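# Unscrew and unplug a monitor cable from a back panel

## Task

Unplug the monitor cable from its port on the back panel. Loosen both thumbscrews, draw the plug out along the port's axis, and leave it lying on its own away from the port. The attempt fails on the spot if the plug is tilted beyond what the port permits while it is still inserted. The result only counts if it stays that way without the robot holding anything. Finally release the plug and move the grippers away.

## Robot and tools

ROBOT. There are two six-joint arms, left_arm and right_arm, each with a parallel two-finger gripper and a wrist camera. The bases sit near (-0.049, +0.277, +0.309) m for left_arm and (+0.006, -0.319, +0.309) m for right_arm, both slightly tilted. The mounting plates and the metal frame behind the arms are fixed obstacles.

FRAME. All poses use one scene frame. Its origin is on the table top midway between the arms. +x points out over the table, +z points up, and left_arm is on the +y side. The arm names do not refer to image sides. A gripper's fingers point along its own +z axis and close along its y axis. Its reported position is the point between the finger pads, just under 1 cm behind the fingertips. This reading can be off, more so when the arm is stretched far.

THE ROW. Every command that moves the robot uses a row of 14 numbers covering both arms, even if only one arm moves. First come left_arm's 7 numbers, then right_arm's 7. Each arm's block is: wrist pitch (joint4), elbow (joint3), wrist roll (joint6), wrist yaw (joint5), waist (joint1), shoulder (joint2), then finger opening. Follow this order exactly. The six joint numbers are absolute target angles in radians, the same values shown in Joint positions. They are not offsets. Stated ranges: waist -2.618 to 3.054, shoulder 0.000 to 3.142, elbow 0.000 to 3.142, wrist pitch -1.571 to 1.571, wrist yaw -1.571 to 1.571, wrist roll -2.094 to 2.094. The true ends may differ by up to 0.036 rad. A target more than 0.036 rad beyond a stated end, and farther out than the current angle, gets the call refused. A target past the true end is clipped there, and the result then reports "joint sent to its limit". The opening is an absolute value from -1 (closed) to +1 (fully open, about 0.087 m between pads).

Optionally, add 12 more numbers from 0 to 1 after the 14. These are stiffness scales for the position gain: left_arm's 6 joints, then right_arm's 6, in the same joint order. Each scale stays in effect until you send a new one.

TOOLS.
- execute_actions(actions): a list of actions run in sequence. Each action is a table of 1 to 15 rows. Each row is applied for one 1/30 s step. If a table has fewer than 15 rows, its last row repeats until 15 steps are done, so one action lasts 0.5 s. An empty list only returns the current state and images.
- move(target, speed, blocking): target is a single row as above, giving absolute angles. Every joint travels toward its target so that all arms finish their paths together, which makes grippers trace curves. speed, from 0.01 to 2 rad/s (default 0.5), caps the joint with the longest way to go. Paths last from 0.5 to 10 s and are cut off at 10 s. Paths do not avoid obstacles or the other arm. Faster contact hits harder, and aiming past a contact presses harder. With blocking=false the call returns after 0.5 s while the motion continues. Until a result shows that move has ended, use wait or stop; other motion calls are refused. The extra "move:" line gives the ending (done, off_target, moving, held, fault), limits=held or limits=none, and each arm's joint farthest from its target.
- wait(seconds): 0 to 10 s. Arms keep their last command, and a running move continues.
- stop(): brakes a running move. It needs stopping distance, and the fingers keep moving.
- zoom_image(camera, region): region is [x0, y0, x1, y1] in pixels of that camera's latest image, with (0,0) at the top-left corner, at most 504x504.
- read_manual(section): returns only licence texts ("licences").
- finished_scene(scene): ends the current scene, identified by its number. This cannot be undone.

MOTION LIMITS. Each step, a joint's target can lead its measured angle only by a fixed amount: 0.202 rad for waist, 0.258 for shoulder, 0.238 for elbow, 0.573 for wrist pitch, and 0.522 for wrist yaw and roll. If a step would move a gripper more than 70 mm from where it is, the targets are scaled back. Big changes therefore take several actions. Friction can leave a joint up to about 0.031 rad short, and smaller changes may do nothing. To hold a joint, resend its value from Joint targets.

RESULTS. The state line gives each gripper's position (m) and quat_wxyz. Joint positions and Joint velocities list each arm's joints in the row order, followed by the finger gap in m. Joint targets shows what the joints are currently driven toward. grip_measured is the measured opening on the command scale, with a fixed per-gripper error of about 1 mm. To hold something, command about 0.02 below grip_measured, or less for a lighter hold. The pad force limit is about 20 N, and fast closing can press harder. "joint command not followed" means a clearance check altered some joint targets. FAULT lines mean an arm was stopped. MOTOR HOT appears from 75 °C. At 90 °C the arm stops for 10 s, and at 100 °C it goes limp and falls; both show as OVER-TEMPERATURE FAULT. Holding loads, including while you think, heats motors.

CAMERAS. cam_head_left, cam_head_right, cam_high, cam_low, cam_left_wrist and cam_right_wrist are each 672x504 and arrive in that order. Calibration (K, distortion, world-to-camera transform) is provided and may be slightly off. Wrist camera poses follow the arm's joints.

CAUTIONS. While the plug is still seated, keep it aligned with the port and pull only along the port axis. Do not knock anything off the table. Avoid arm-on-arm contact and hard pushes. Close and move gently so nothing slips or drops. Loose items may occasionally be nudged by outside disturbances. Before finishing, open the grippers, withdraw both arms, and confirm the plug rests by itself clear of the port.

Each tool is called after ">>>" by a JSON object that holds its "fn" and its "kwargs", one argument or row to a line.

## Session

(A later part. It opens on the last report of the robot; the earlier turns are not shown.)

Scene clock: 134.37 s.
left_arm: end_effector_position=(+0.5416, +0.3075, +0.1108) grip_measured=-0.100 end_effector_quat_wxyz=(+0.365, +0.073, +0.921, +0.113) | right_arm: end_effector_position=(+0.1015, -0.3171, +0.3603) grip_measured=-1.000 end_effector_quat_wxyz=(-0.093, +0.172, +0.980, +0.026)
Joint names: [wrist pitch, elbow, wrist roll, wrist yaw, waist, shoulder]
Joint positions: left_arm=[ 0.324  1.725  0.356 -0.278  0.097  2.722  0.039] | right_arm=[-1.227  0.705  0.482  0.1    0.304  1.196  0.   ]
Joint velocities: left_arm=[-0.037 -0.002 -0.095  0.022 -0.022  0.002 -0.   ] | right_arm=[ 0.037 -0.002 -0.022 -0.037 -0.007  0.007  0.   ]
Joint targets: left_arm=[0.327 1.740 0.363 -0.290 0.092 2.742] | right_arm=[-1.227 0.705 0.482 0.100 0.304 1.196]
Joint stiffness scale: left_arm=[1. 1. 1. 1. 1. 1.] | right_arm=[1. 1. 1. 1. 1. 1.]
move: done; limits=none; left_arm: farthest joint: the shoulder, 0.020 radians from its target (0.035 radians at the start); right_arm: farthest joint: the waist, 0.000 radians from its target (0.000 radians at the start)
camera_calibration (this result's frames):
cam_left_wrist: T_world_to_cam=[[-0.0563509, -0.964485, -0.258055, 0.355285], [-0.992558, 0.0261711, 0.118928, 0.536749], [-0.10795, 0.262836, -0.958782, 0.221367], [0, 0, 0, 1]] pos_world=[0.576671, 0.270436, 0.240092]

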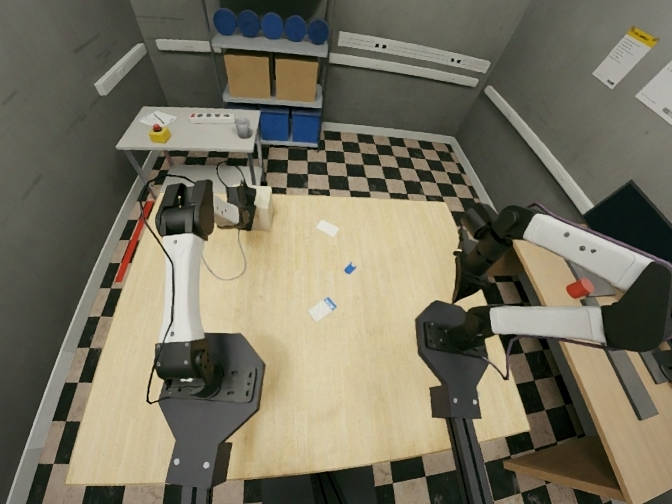

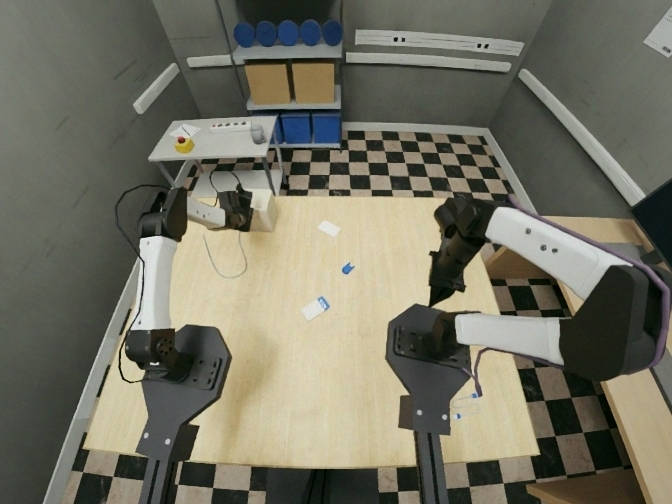

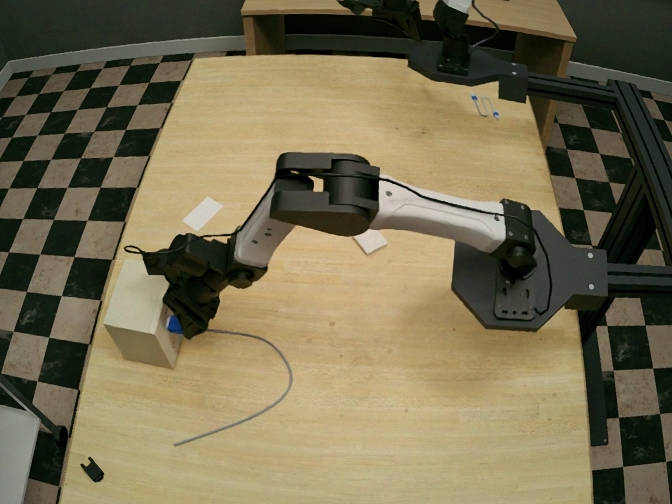

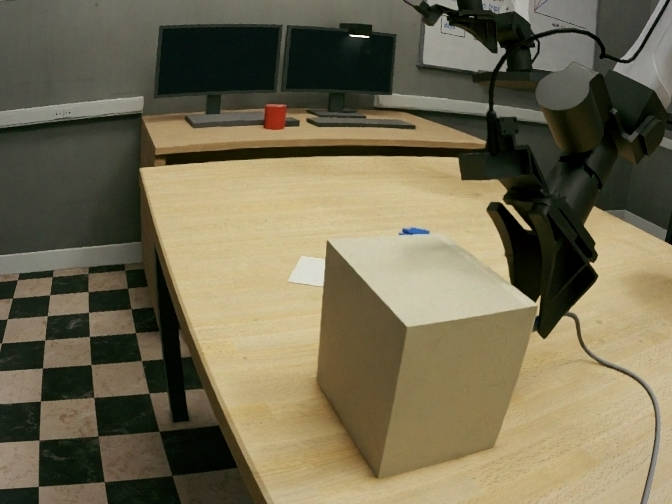

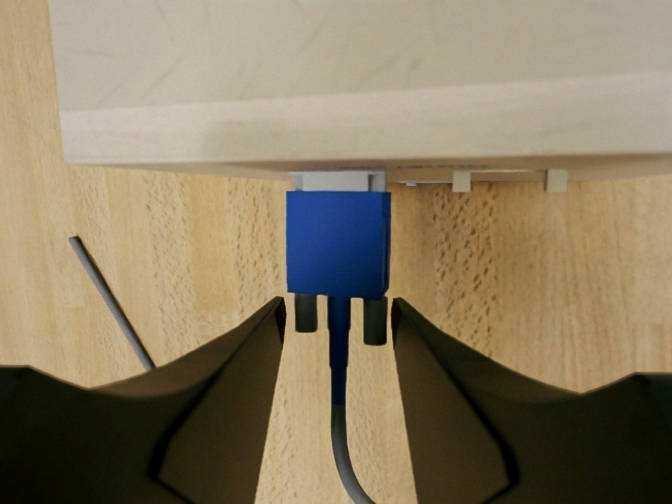

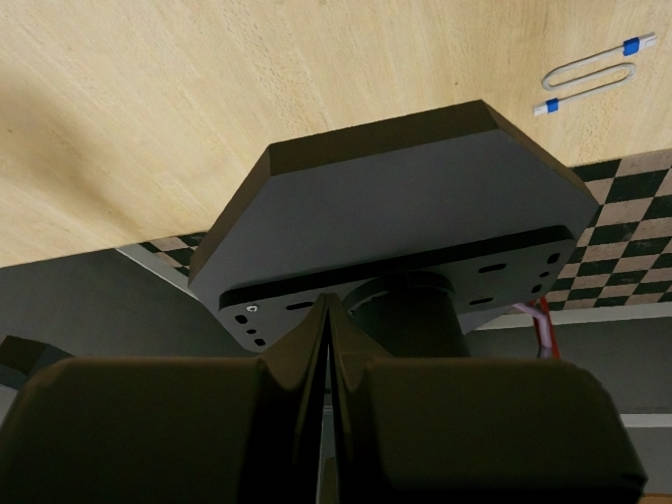

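>>> {"fn": "move", "kwargs": {
  "target": [0.29,1.692,0.03,0.27,0.278,2.685,-0.4,-1.227,0.705,0.482,0.1,0.304,1.196,-1],
  "speed": 0.5
}}

>>> {"fn": "move", "kwargs": {
  "target": [0.327,1.74,0.363,-0.29,0.092,2.742,-0.1,-1.227,0.705,0.482,0.1,0.304,1.196,-1],
  "speed": 0.8
}}

>>> {"fn": "move", "kwargs": {
  "target": [0.29,1.692,0.03,0.27,0.278,2.685,-0.4,-1.227,0.705,0.482,0.1,0.304,1.196,-1],
  "speed": 0.5
}}

>>> {"fn": "move", "kwargs": {
  "target": [0.327,1.74,0.363,-0.29,0.092,2.742,-0.1,-1.227,0.705,0.482,0.1,0.304,1.196,-1],
  "speed": 0.8
}}

>>> {"fn": "zoom_image", "kwargs": {
  "camera": "cam_left_wrist",
  "region": [270, 250, 410, 355]
}}

Scene clock: 137.23 s.
left_arm: end_effector_position=(+0.5415, +0.3088, +0.1182) grip_measured=-0.326 end_effector_quat_wxyz=(+0.390, -0.040, +0.908, -0.150) | right_arm: end_effector_position=(+0.1015, -0.3171, +0.3603) grip_measured=-1.000 end_effector_quat_wxyz=(-0.093, +0.172, +0.980, +0.026)
Joint names: [wrist pitch, elbow, wrist roll, wrist yaw, waist, shoulder]
Joint positions: left_arm=[0.283 1.714 0.053 0.262 0.27  2.683 0.029] | right_arm=[-1.227  0.705  0.482  0.1    0.304  1.196  0.   ]
Joint velocities: left_arm=[ 0.007 -0.022 -0.081  0.037  0.002 -0.022 -0.001] | right_arm=[ 0.007  0.017 -0.051 -0.051 -0.007 -0.012  0.   ]
Joint targets: left_arm=[0.290 1.692 0.030 0.270 0.278 2.685] | right_arm=[-1.227 0.705 0.482 0.100 0.304 1.196]
Joint stiffness scale: left_arm=[1. 1. 1. 1. 1. 1.] | right_arm=[1. 1. 1. 1. 1. 1.]
move: off_target (left_arm); limits=none; left_arm: farthest joint: the wrist roll, 0.023 radians from its target (0.327 radians at the start); right_arm: farthest joint: the waist, 0.000 radians from its target (0.000 radians at the start)
camera_calibration (this result's frames):
cam_left_wrist: T_world_to_cam=[[-0.0496335, -0.950689, 0.306149, 0.283873], [-0.996627, 0.0672002, 0.0471026, 0.53371], [-0.0653532, -0.302779, -0.950818, 0.378662], [0, 0, 0, 1]] pos_world=[0.570747, 0.34866, 0.247992]

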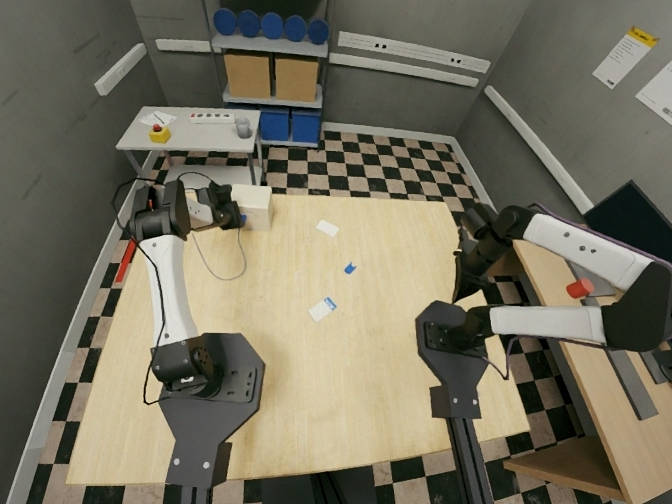

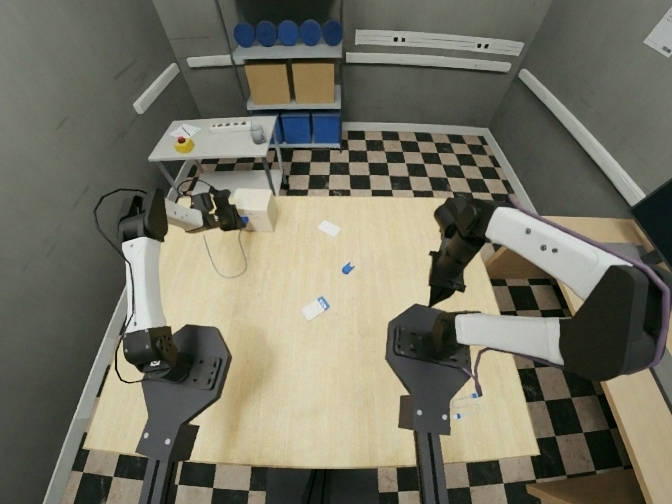

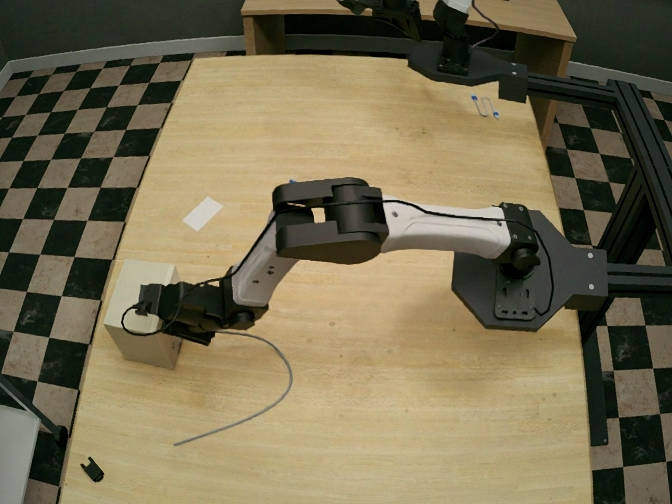

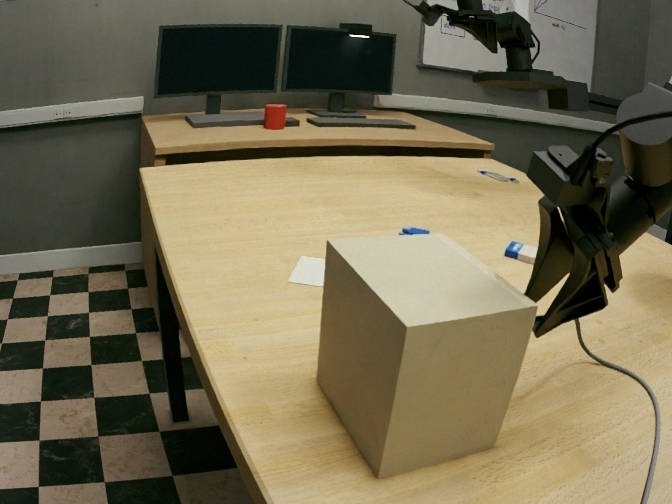

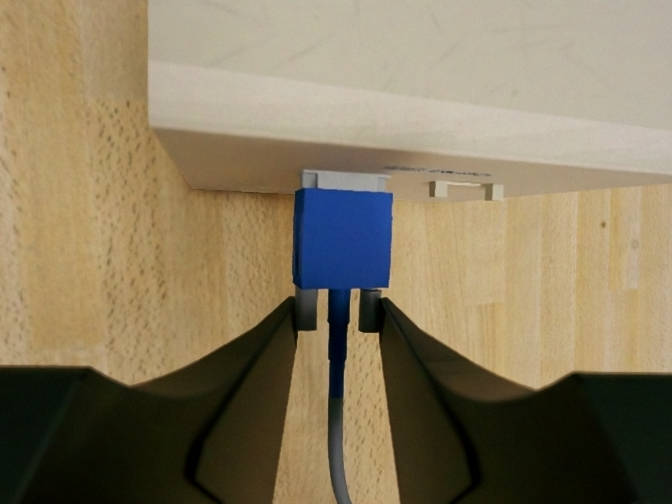

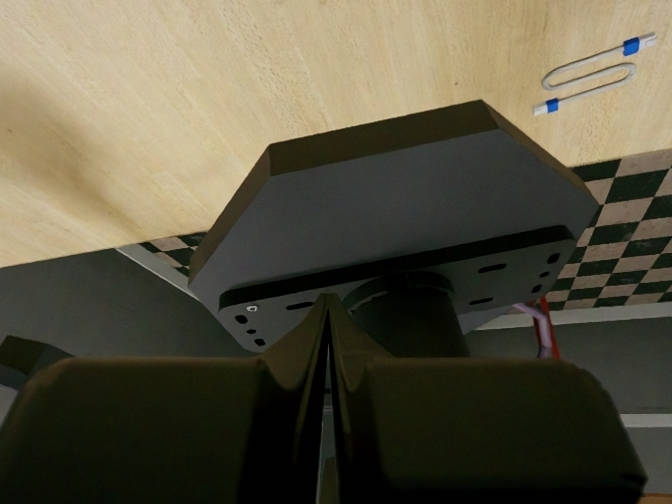

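Scene clock: 138.77 s.
left_arm: end_effector_position=(+0.5415, +0.3077, +0.1108) grip_measured=-0.100 end_effector_quat_wxyz=(+0.365, +0.073, +0.921, +0.113) | right_arm: end_effector_position=(+0.1015, -0.3171, +0.3603) grip_measured=-1.000 end_effector_quat_wxyz=(-0.093, +0.172, +0.980, +0.026)
Joint names: [wrist pitch, elbow, wrist roll, wrist yaw, waist, shoulder]
Joint positions: left_arm=[ 0.323  1.725  0.356 -0.278  0.097  2.722  0.039] | right_arm=[-1.227  0.705  0.482  0.1    0.304  1.196  0.   ]
Joint velocities: left_arm=[-0.051  0.012 -0.11   0.051 -0.017 -0.002 -0.   ] | right_arm=[ 0.022  0.002 -0.081  0.022  0.002 -0.002  0.   ]
Joint targets: left_arm=[0.327 1.740 0.363 -0.290 0.092 2.742] | right_arm=[-1.227 0.705 0.482 0.100 0.304 1.196]
Joint stiffness scale: left_arm=[1. 1. 1. 1. 1. 1.] | right_arm=[1. 1. 1. 1. 1. 1.]
move: done; limits=none; left_arm: farthest joint: the shoulder, 0.020 radians from its target (0.059 radians at the start); right_arm: farthest joint: the waist, 0.000 radians from its target (0.000 radians at the start)
camera_calibration (this result's frames):
cam_left_wrist: T_world_to_cam=[[-0.0560873, -0.964437, -0.258293, 0.3554], [-0.992467, 0.0256334, 0.119798, 0.536653], [-0.108917, 0.263066, -0.95861, 0.221637], [0, 0, 0, 1]] pos_world=[0.576684, 0.2707, 0.23997]

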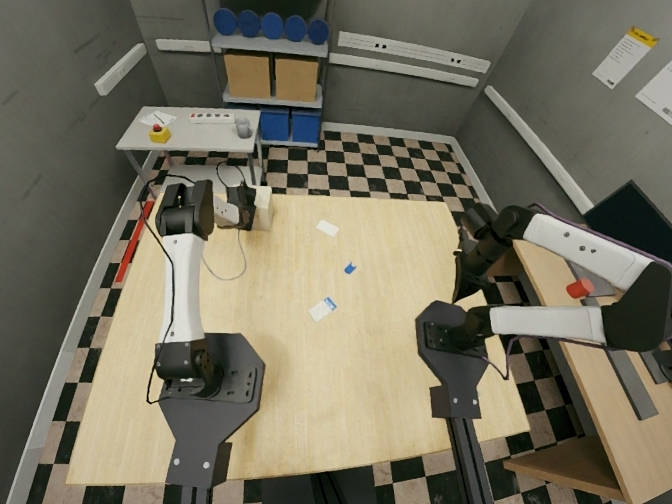

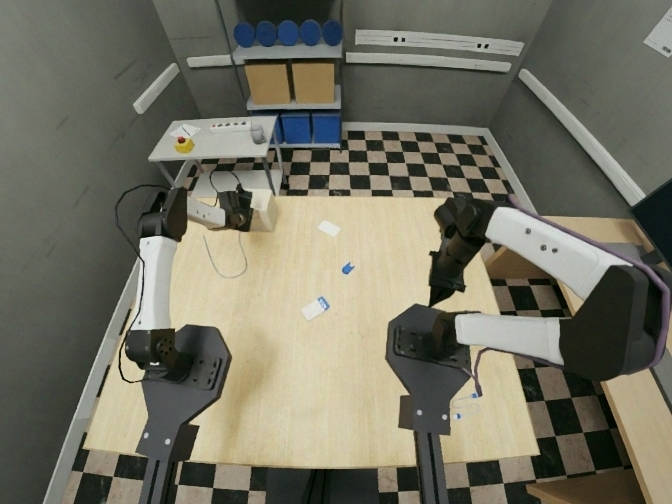

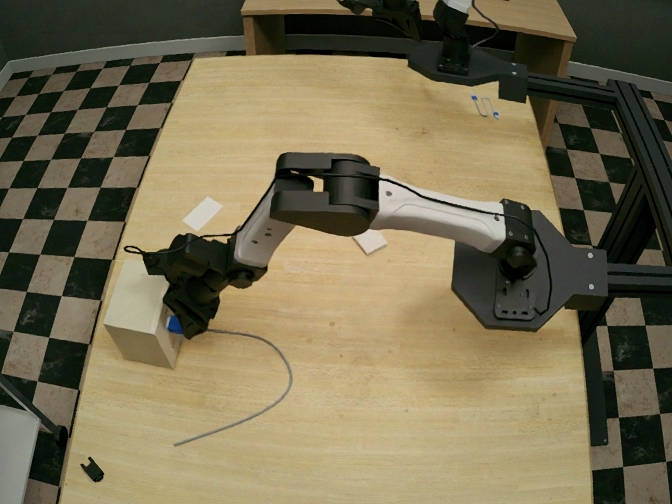

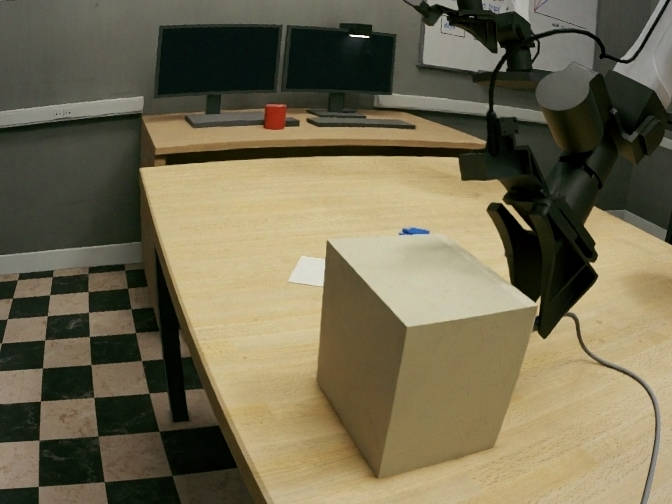

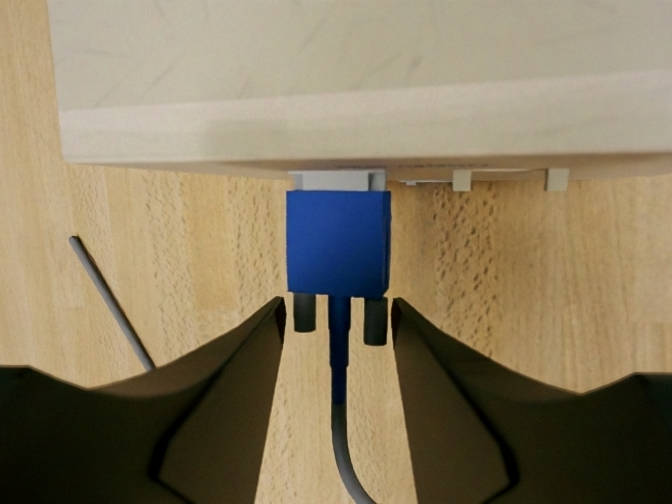

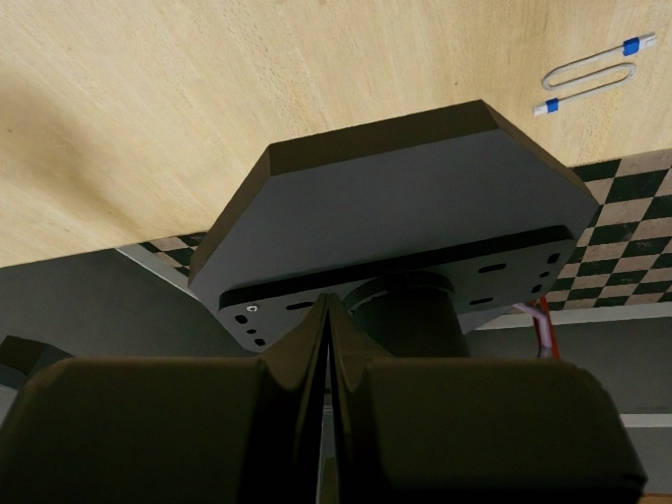

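Scene clock: 140.50 s.
left_arm: end_effector_position=(+0.5412, +0.3089, +0.1185) grip_measured=-0.332 end_effector_quat_wxyz=(+0.389, -0.041, +0.908, -0.151) | right_arm: end_effector_position=(+0.1015, -0.3171, +0.3603) grip_measured=-1.000 end_effector_quat_wxyz=(-0.093, +0.172, +0.980, +0.026)
Joint names: [wrist pitch, elbow, wrist roll, wrist yaw, waist, shoulder]
Joint positions: left_arm=[0.281 1.714 0.051 0.262 0.27  2.681 0.029] | right_arm=[-1.227  0.705  0.482  0.1    0.304  1.196  0.   ]
Joint velocities: left_arm=[-0.051 -0.007  0.11   0.007 -0.012 -0.017  0.001] | right_arm=[-0.007  0.017  0.007 -0.066 -0.002  0.002  0.   ]
Joint targets: left_arm=[0.290 1.692 0.030 0.270 0.278 2.685] | right_arm=[-1.227 0.705 0.482 0.100 0.304 1.196]
Joint stiffness scale: left_arm=[1. 1. 1. 1. 1. 1.] | right_arm=[1. 1. 1. 1. 1. 1.]
move: off_target (left_arm); limits=none; left_arm: farthest joint: the elbow, 0.022 radians from its target (0.033 radians at the start); right_arm: farthest joint: the waist, 0.000 radians from its target (0.000 radians at the start)
camera_calibration (this result's frames):
cam_left_wrist: T_world_to_cam=[[-0.0479871, -0.950168, 0.308022, 0.282575], [-0.996609, 0.0661821, 0.0488918, 0.533517], [-0.066841, -0.304631, -0.950122, 0.380316], [0, 0, 0, 1]] pos_world=[0.570688, 0.34904, 0.248223]

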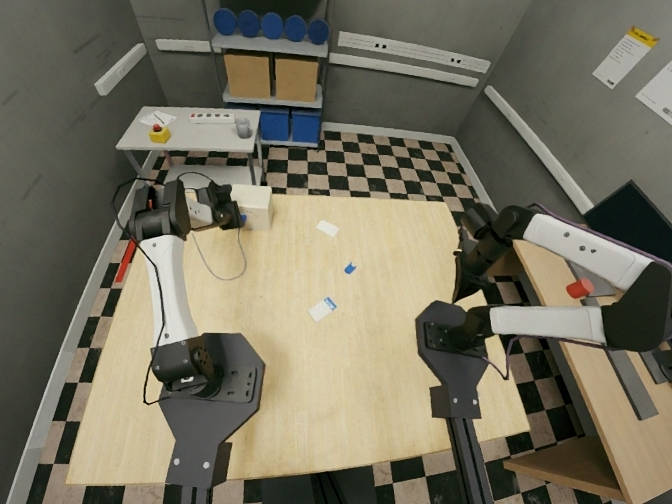

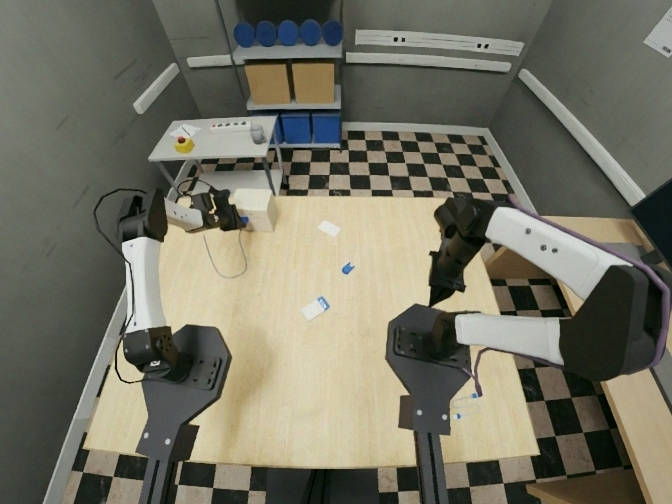

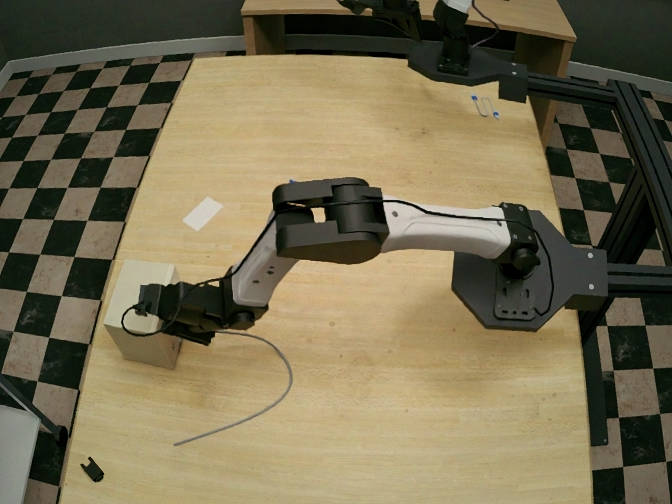

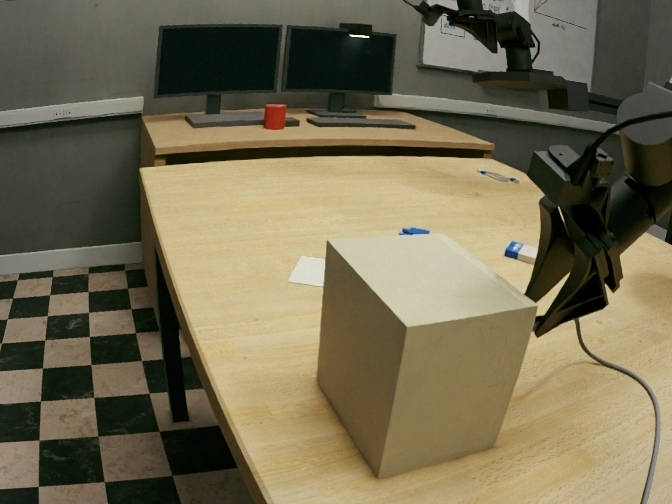

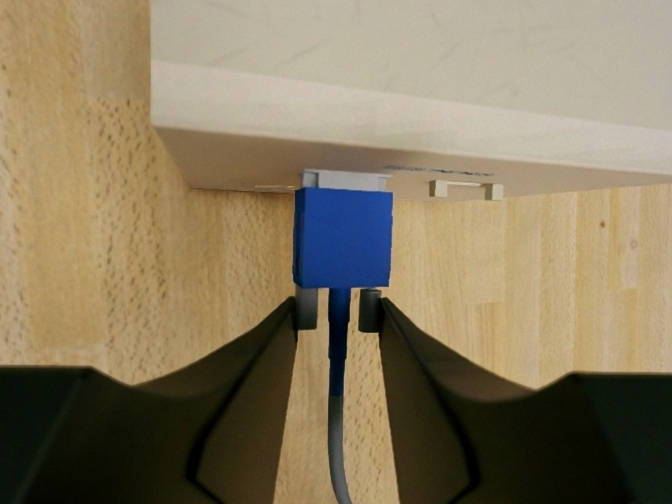

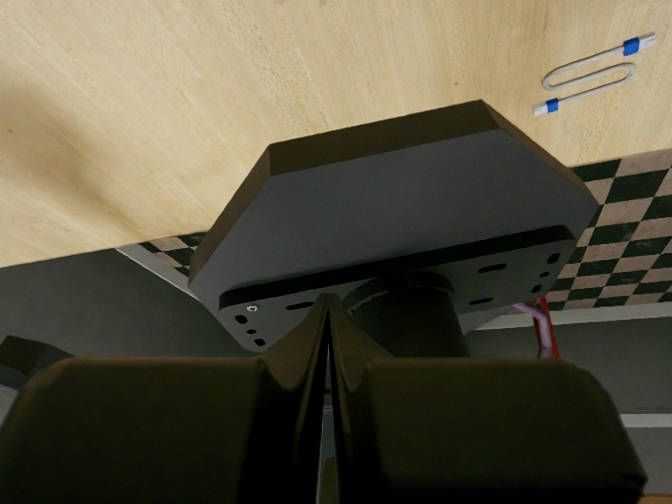

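Scene clock: 142.03 s.
left_arm: end_effector_position=(+0.5414, +0.3077, +0.1107) grip_measured=-0.100 end_effector_quat_wxyz=(+0.365, +0.073, +0.921, +0.113) | right_arm: end_effector_position=(+0.1015, -0.3171, +0.3603) grip_measured=-1.000 end_effector_quat_wxyz=(-0.093, +0.172, +0.980, +0.026)
Joint names: [wrist pitch, elbow, wrist roll, wrist yaw, waist, shoulder]
Joint positions: left_arm=[ 0.323  1.725  0.356 -0.278  0.097  2.722  0.039] | right_arm=[-1.227  0.705  0.482  0.1    0.304  1.196  0.   ]
Joint velocities: left_arm=[-0.037 -0.007  0.037  0.007 -0.012 -0.002  0.   ] | right_arm=[-0.007 -0.007 -0.051 -0.081  0.017 -0.002  0.   ]
Joint targets: left_arm=[0.327 1.740 0.363 -0.290 0.092 2.742] | right_arm=[-1.227 0.705 0.482 0.100 0.304 1.196]
Joint stiffness scale: left_arm=[1. 1. 1. 1. 1. 1.] | right_arm=[1. 1. 1. 1. 1. 1.]
move: done; limits=none; left_arm: farthest joint: the shoulder, 0.020 radians from its target (0.061 radians at the start); right_arm: farthest joint: the waist, 0.000 radians from its target (0.000 radians at the start)
camera_calibration (this result's frames):
cam_left_wrist: T_world_to_cam=[[-0.0562502, -0.964434, -0.258269, 0.355457], [-0.99242, 0.0257015, 0.120171, 0.536499], [-0.109259, 0.263071, -0.95857, 0.221759], [0, 0, 0, 1]] pos_world=[0.576656, 0.270687, 0.239903]

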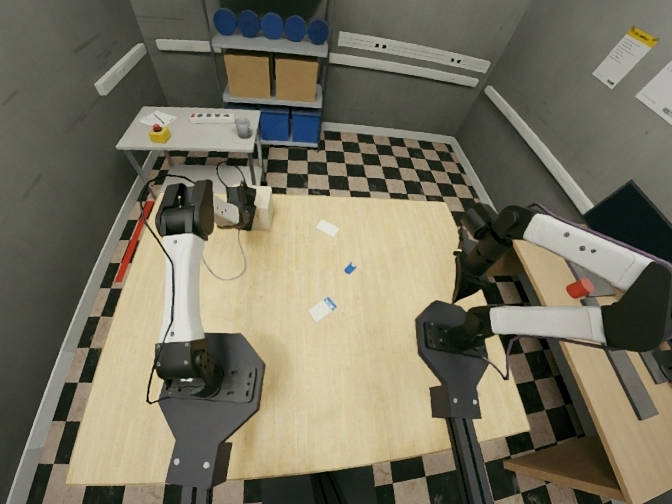

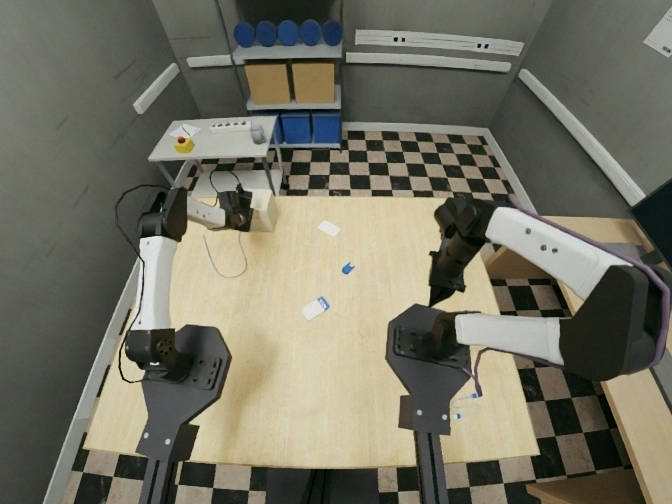

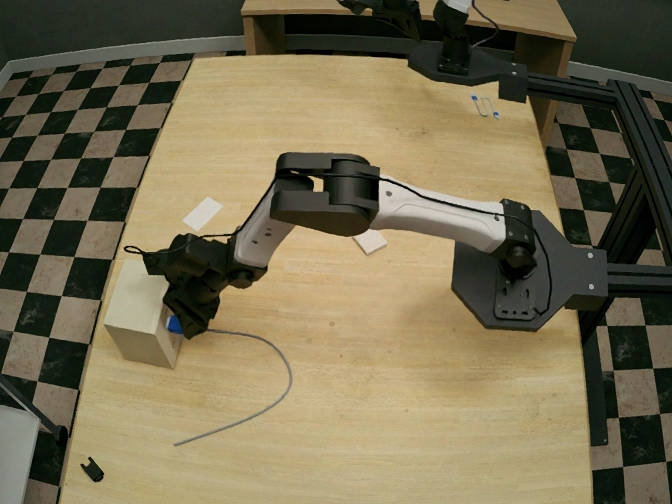

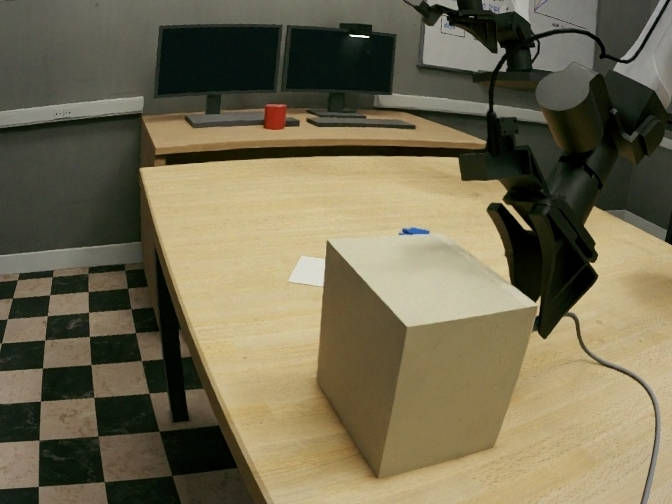

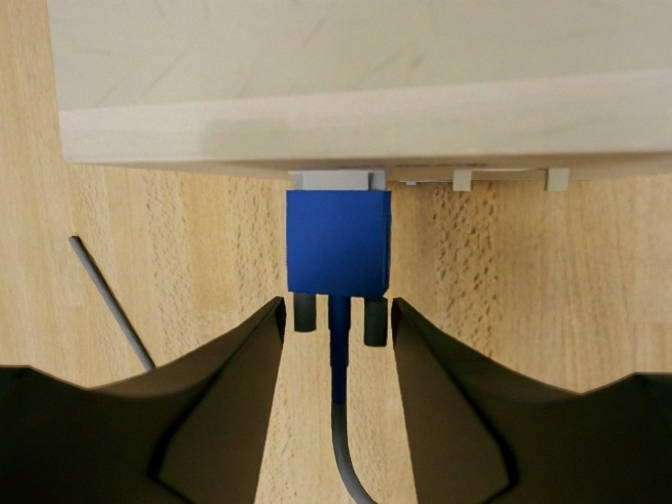

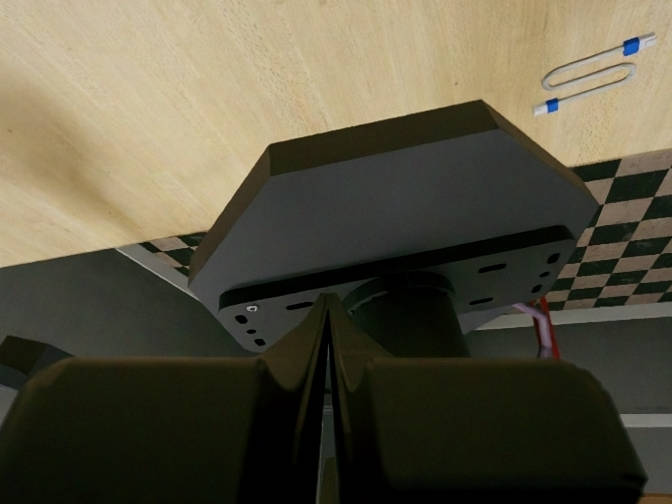

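Region (270, 250, 410, 355) of cam_left_wrist's 672x504 image, scaled by 3.600, with more detail than that image has; it fills the top 378 rows of this view, and the rest is white.

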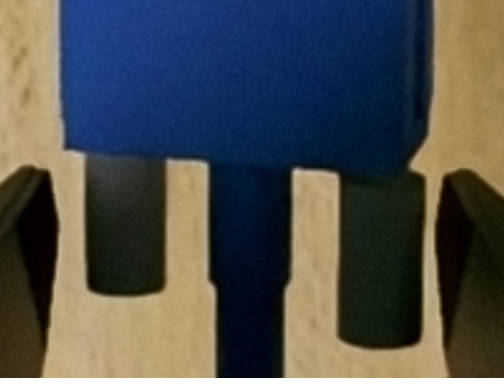

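>>> {"fn": "move", "kwargs": {
  "target": [0.224,1.652,0.237,-0.03,0.189,2.598,0.3,-1.227,0.705,0.482,0.1,0.304,1.196,-1],
  "speed": 0.5
}}

>>> {"fn": "move", "kwargs": {
  "target": [0.224,1.652,0.237,-0.03,0.189,2.598,-0.74,-1.227,0.705,0.482,0.1,0.304,1.196,-1]
}}

Scene clock: 143.67 s.
left_arm: end_effector_position=(+0.5415, +0.3219, +0.1399) grip_measured=+0.300 end_effector_quat_wxyz=(+0.379, +0.028, +0.925, +0.004) | right_arm: end_effector_position=(+0.1015, -0.3171, +0.3603) grip_measured=-1.000 end_effector_quat_wxyz=(-0.093, +0.172, +0.980, +0.026)
Joint names: [wrist pitch, elbow, wrist roll, wrist yaw, waist, shoulder]
Joint positions: left_arm=[ 0.243  1.671  0.243 -0.041  0.186  2.602  0.057] | right_arm=[-1.227  0.705  0.482  0.1    0.304  1.196  0.   ]
Joint velocities: left_arm=[-0.007 -0.012 -0.037 -0.007  0.017 -0.012 -0.   ] | right_arm=[ 0.022 -0.012 -0.066  0.095 -0.012  0.007  0.   ]
Joint targets: left_arm=[0.224 1.652 0.237 -0.030 0.189 2.598] | right_arm=[-1.227 0.705 0.482 0.100 0.304 1.196]
Joint stiffness scale: left_arm=[1. 1. 1. 1. 1. 1.] | right_arm=[1. 1. 1. 1. 1. 1.]
move: done; limits=none; left_arm: farthest joint: the elbow, 0.019 radians from its target (0.073 radians at the start); right_arm: farthest joint: the waist, 0.000 radians from its target (0.000 radians at the start)
camera_calibration (this result's frames):
cam_left_wrist: T_world_to_cam=[[-0.0536197, -0.998235, -0.0255424, 0.353518], [-0.994258, 0.0509988, 0.0940793, 0.529149], [-0.0926106, 0.0304403, -0.995237, 0.316974], [0, 0, 0, 1]] pos_world=[0.574421, 0.316259, 0.274712]

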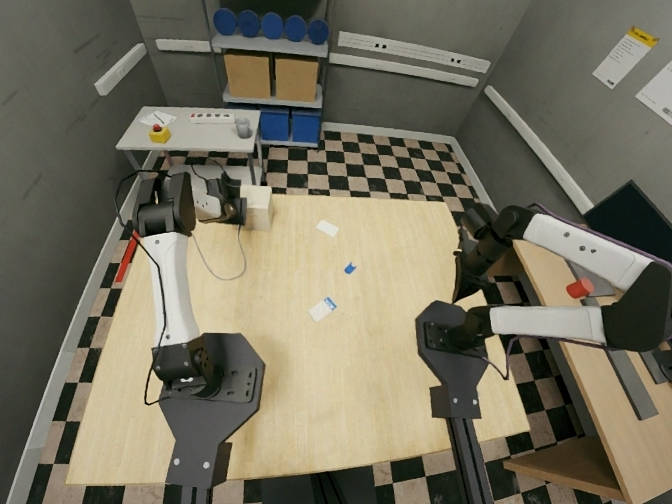

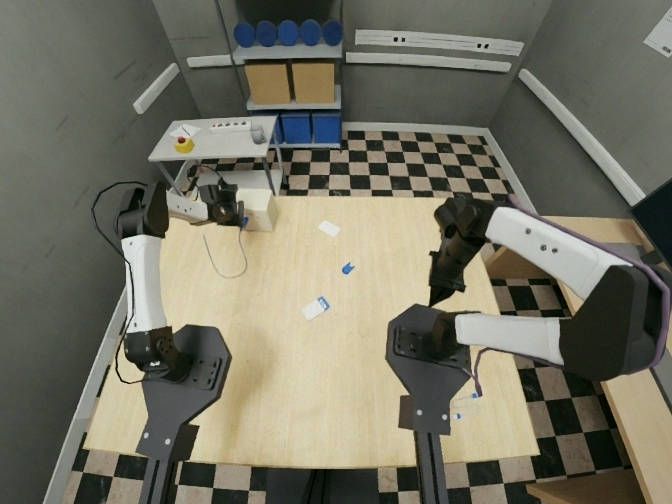

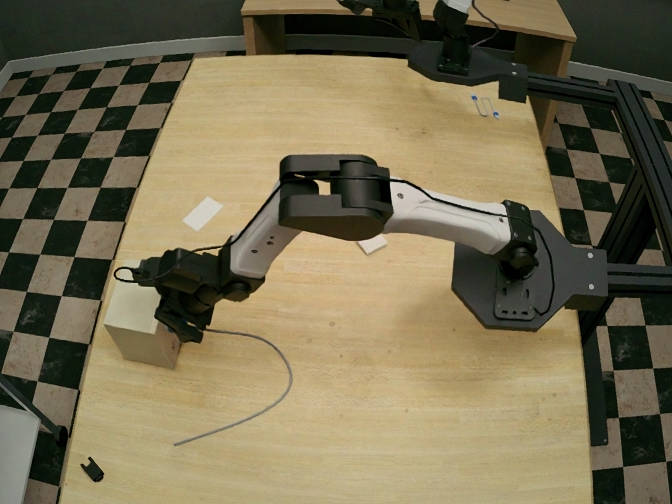

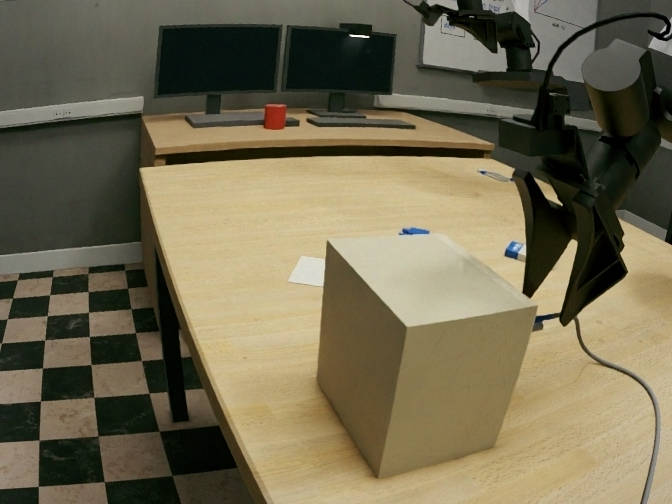

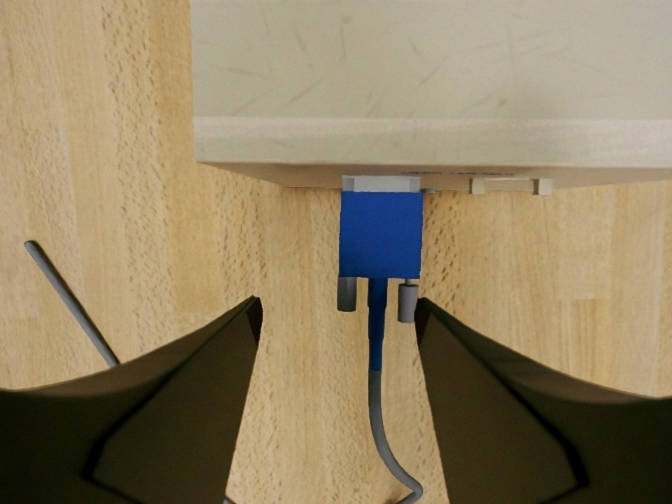

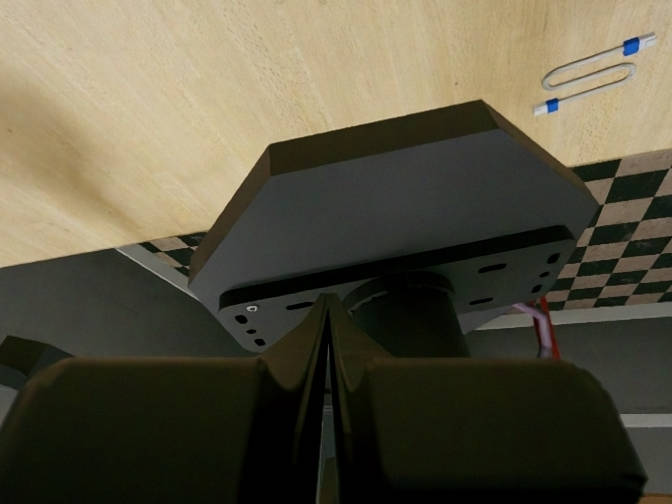

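Scene clock: 144.37 s.
left_arm: end_effector_position=(+0.5415, +0.3217, +0.1399) grip_measured=-0.740 end_effector_quat_wxyz=(+0.379, +0.028, +0.925, +0.003) | right_arm: end_effector_position=(+0.1015, -0.3171, +0.3603) grip_measured=-1.000 end_effector_quat_wxyz=(-0.093, +0.172, +0.980, +0.026)
Joint names: [wrist pitch, elbow, wrist roll, wrist yaw, waist, shoulder]
Joint positions: left_arm=[ 0.243  1.671  0.243 -0.04   0.186  2.602  0.011] | right_arm=[-1.227  0.705  0.482  0.1    0.304  1.196  0.   ]
Joint velocities: left_arm=[-0.022  0.012 -0.007  0.007  0.007 -0.007  0.001] | right_arm=[-0.022 -0.002 -0.007 -0.022 -0.007 -0.002  0.   ]
Joint targets: left_arm=[0.224 1.652 0.237 -0.030 0.189 2.598] | right_arm=[-1.227 0.705 0.482 0.100 0.304 1.196]
Joint stiffness scale: left_arm=[1. 1. 1. 1. 1. 1.] | right_arm=[1. 1. 1. 1. 1. 1.]
move: done; limits=none; left_arm: farthest joint: the elbow, 0.019 radians from its target (0.019 radians at the start); right_arm: farthest joint: the waist, 0.000 radians from its target (0.000 radians at the start)
camera_calibration (this result's frames):
cam_left_wrist: T_world_to_cam=[[-0.0538674, -0.998241, -0.0247477, 0.353397], [-0.994258, 0.0513245, 0.0939022, 0.529096], [-0.0924669, 0.0296639, -0.995274, 0.317171], [0, 0, 0, 1]] pos_world=[0.574422, 0.316211, 0.274734]

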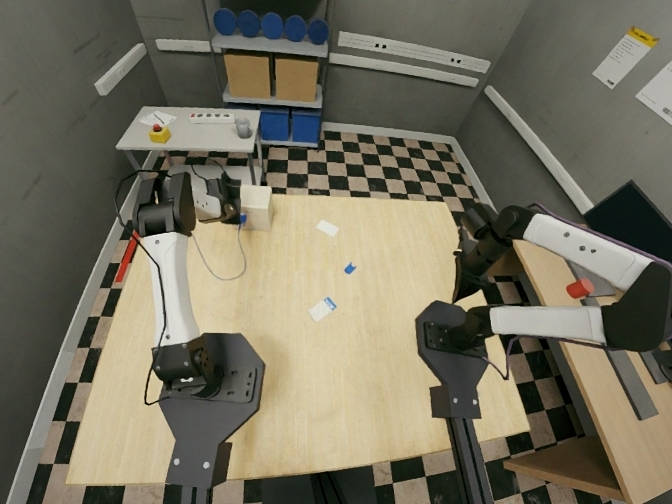

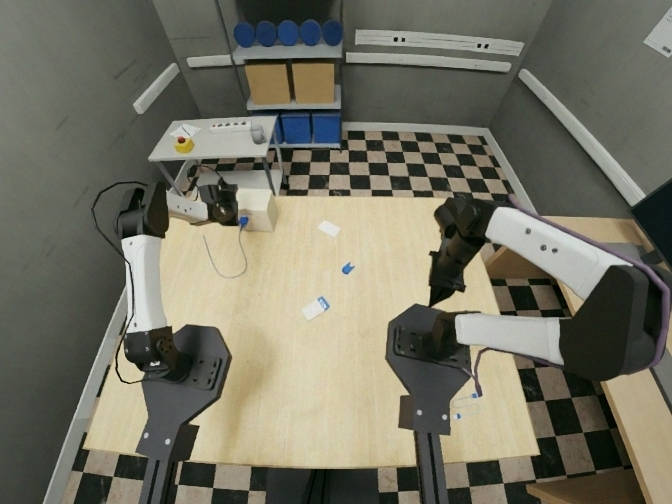

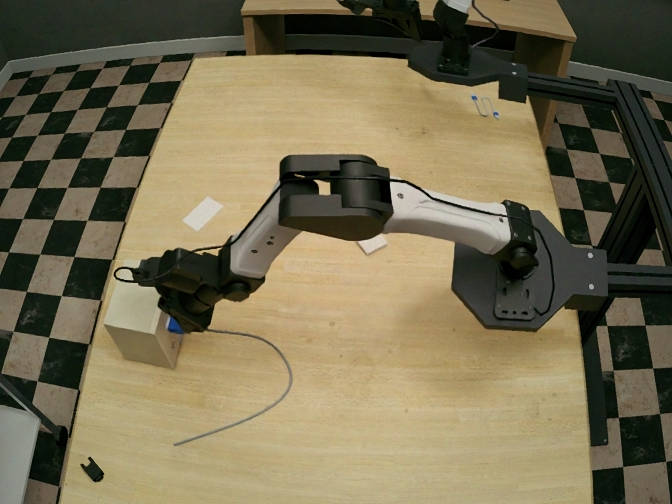

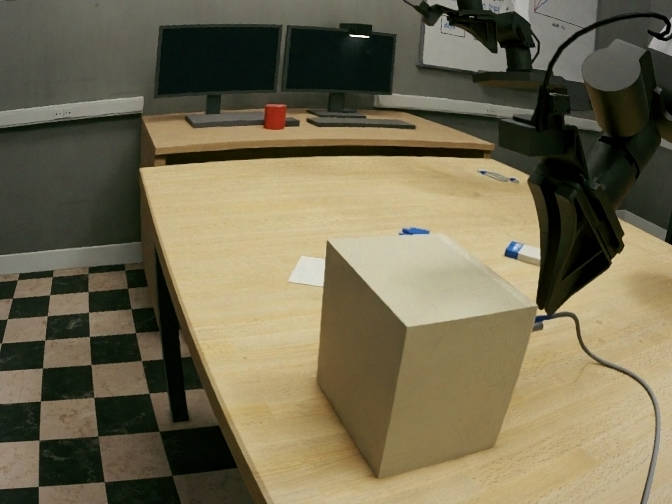

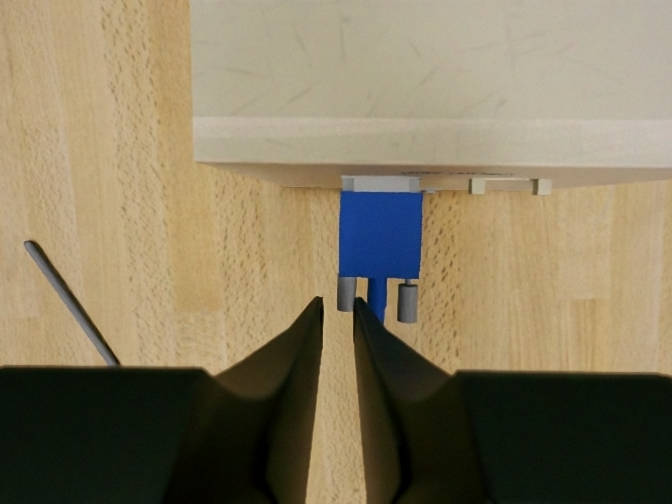

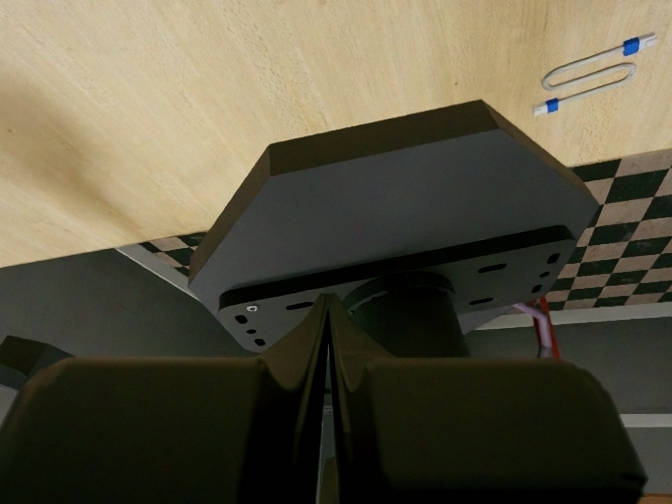

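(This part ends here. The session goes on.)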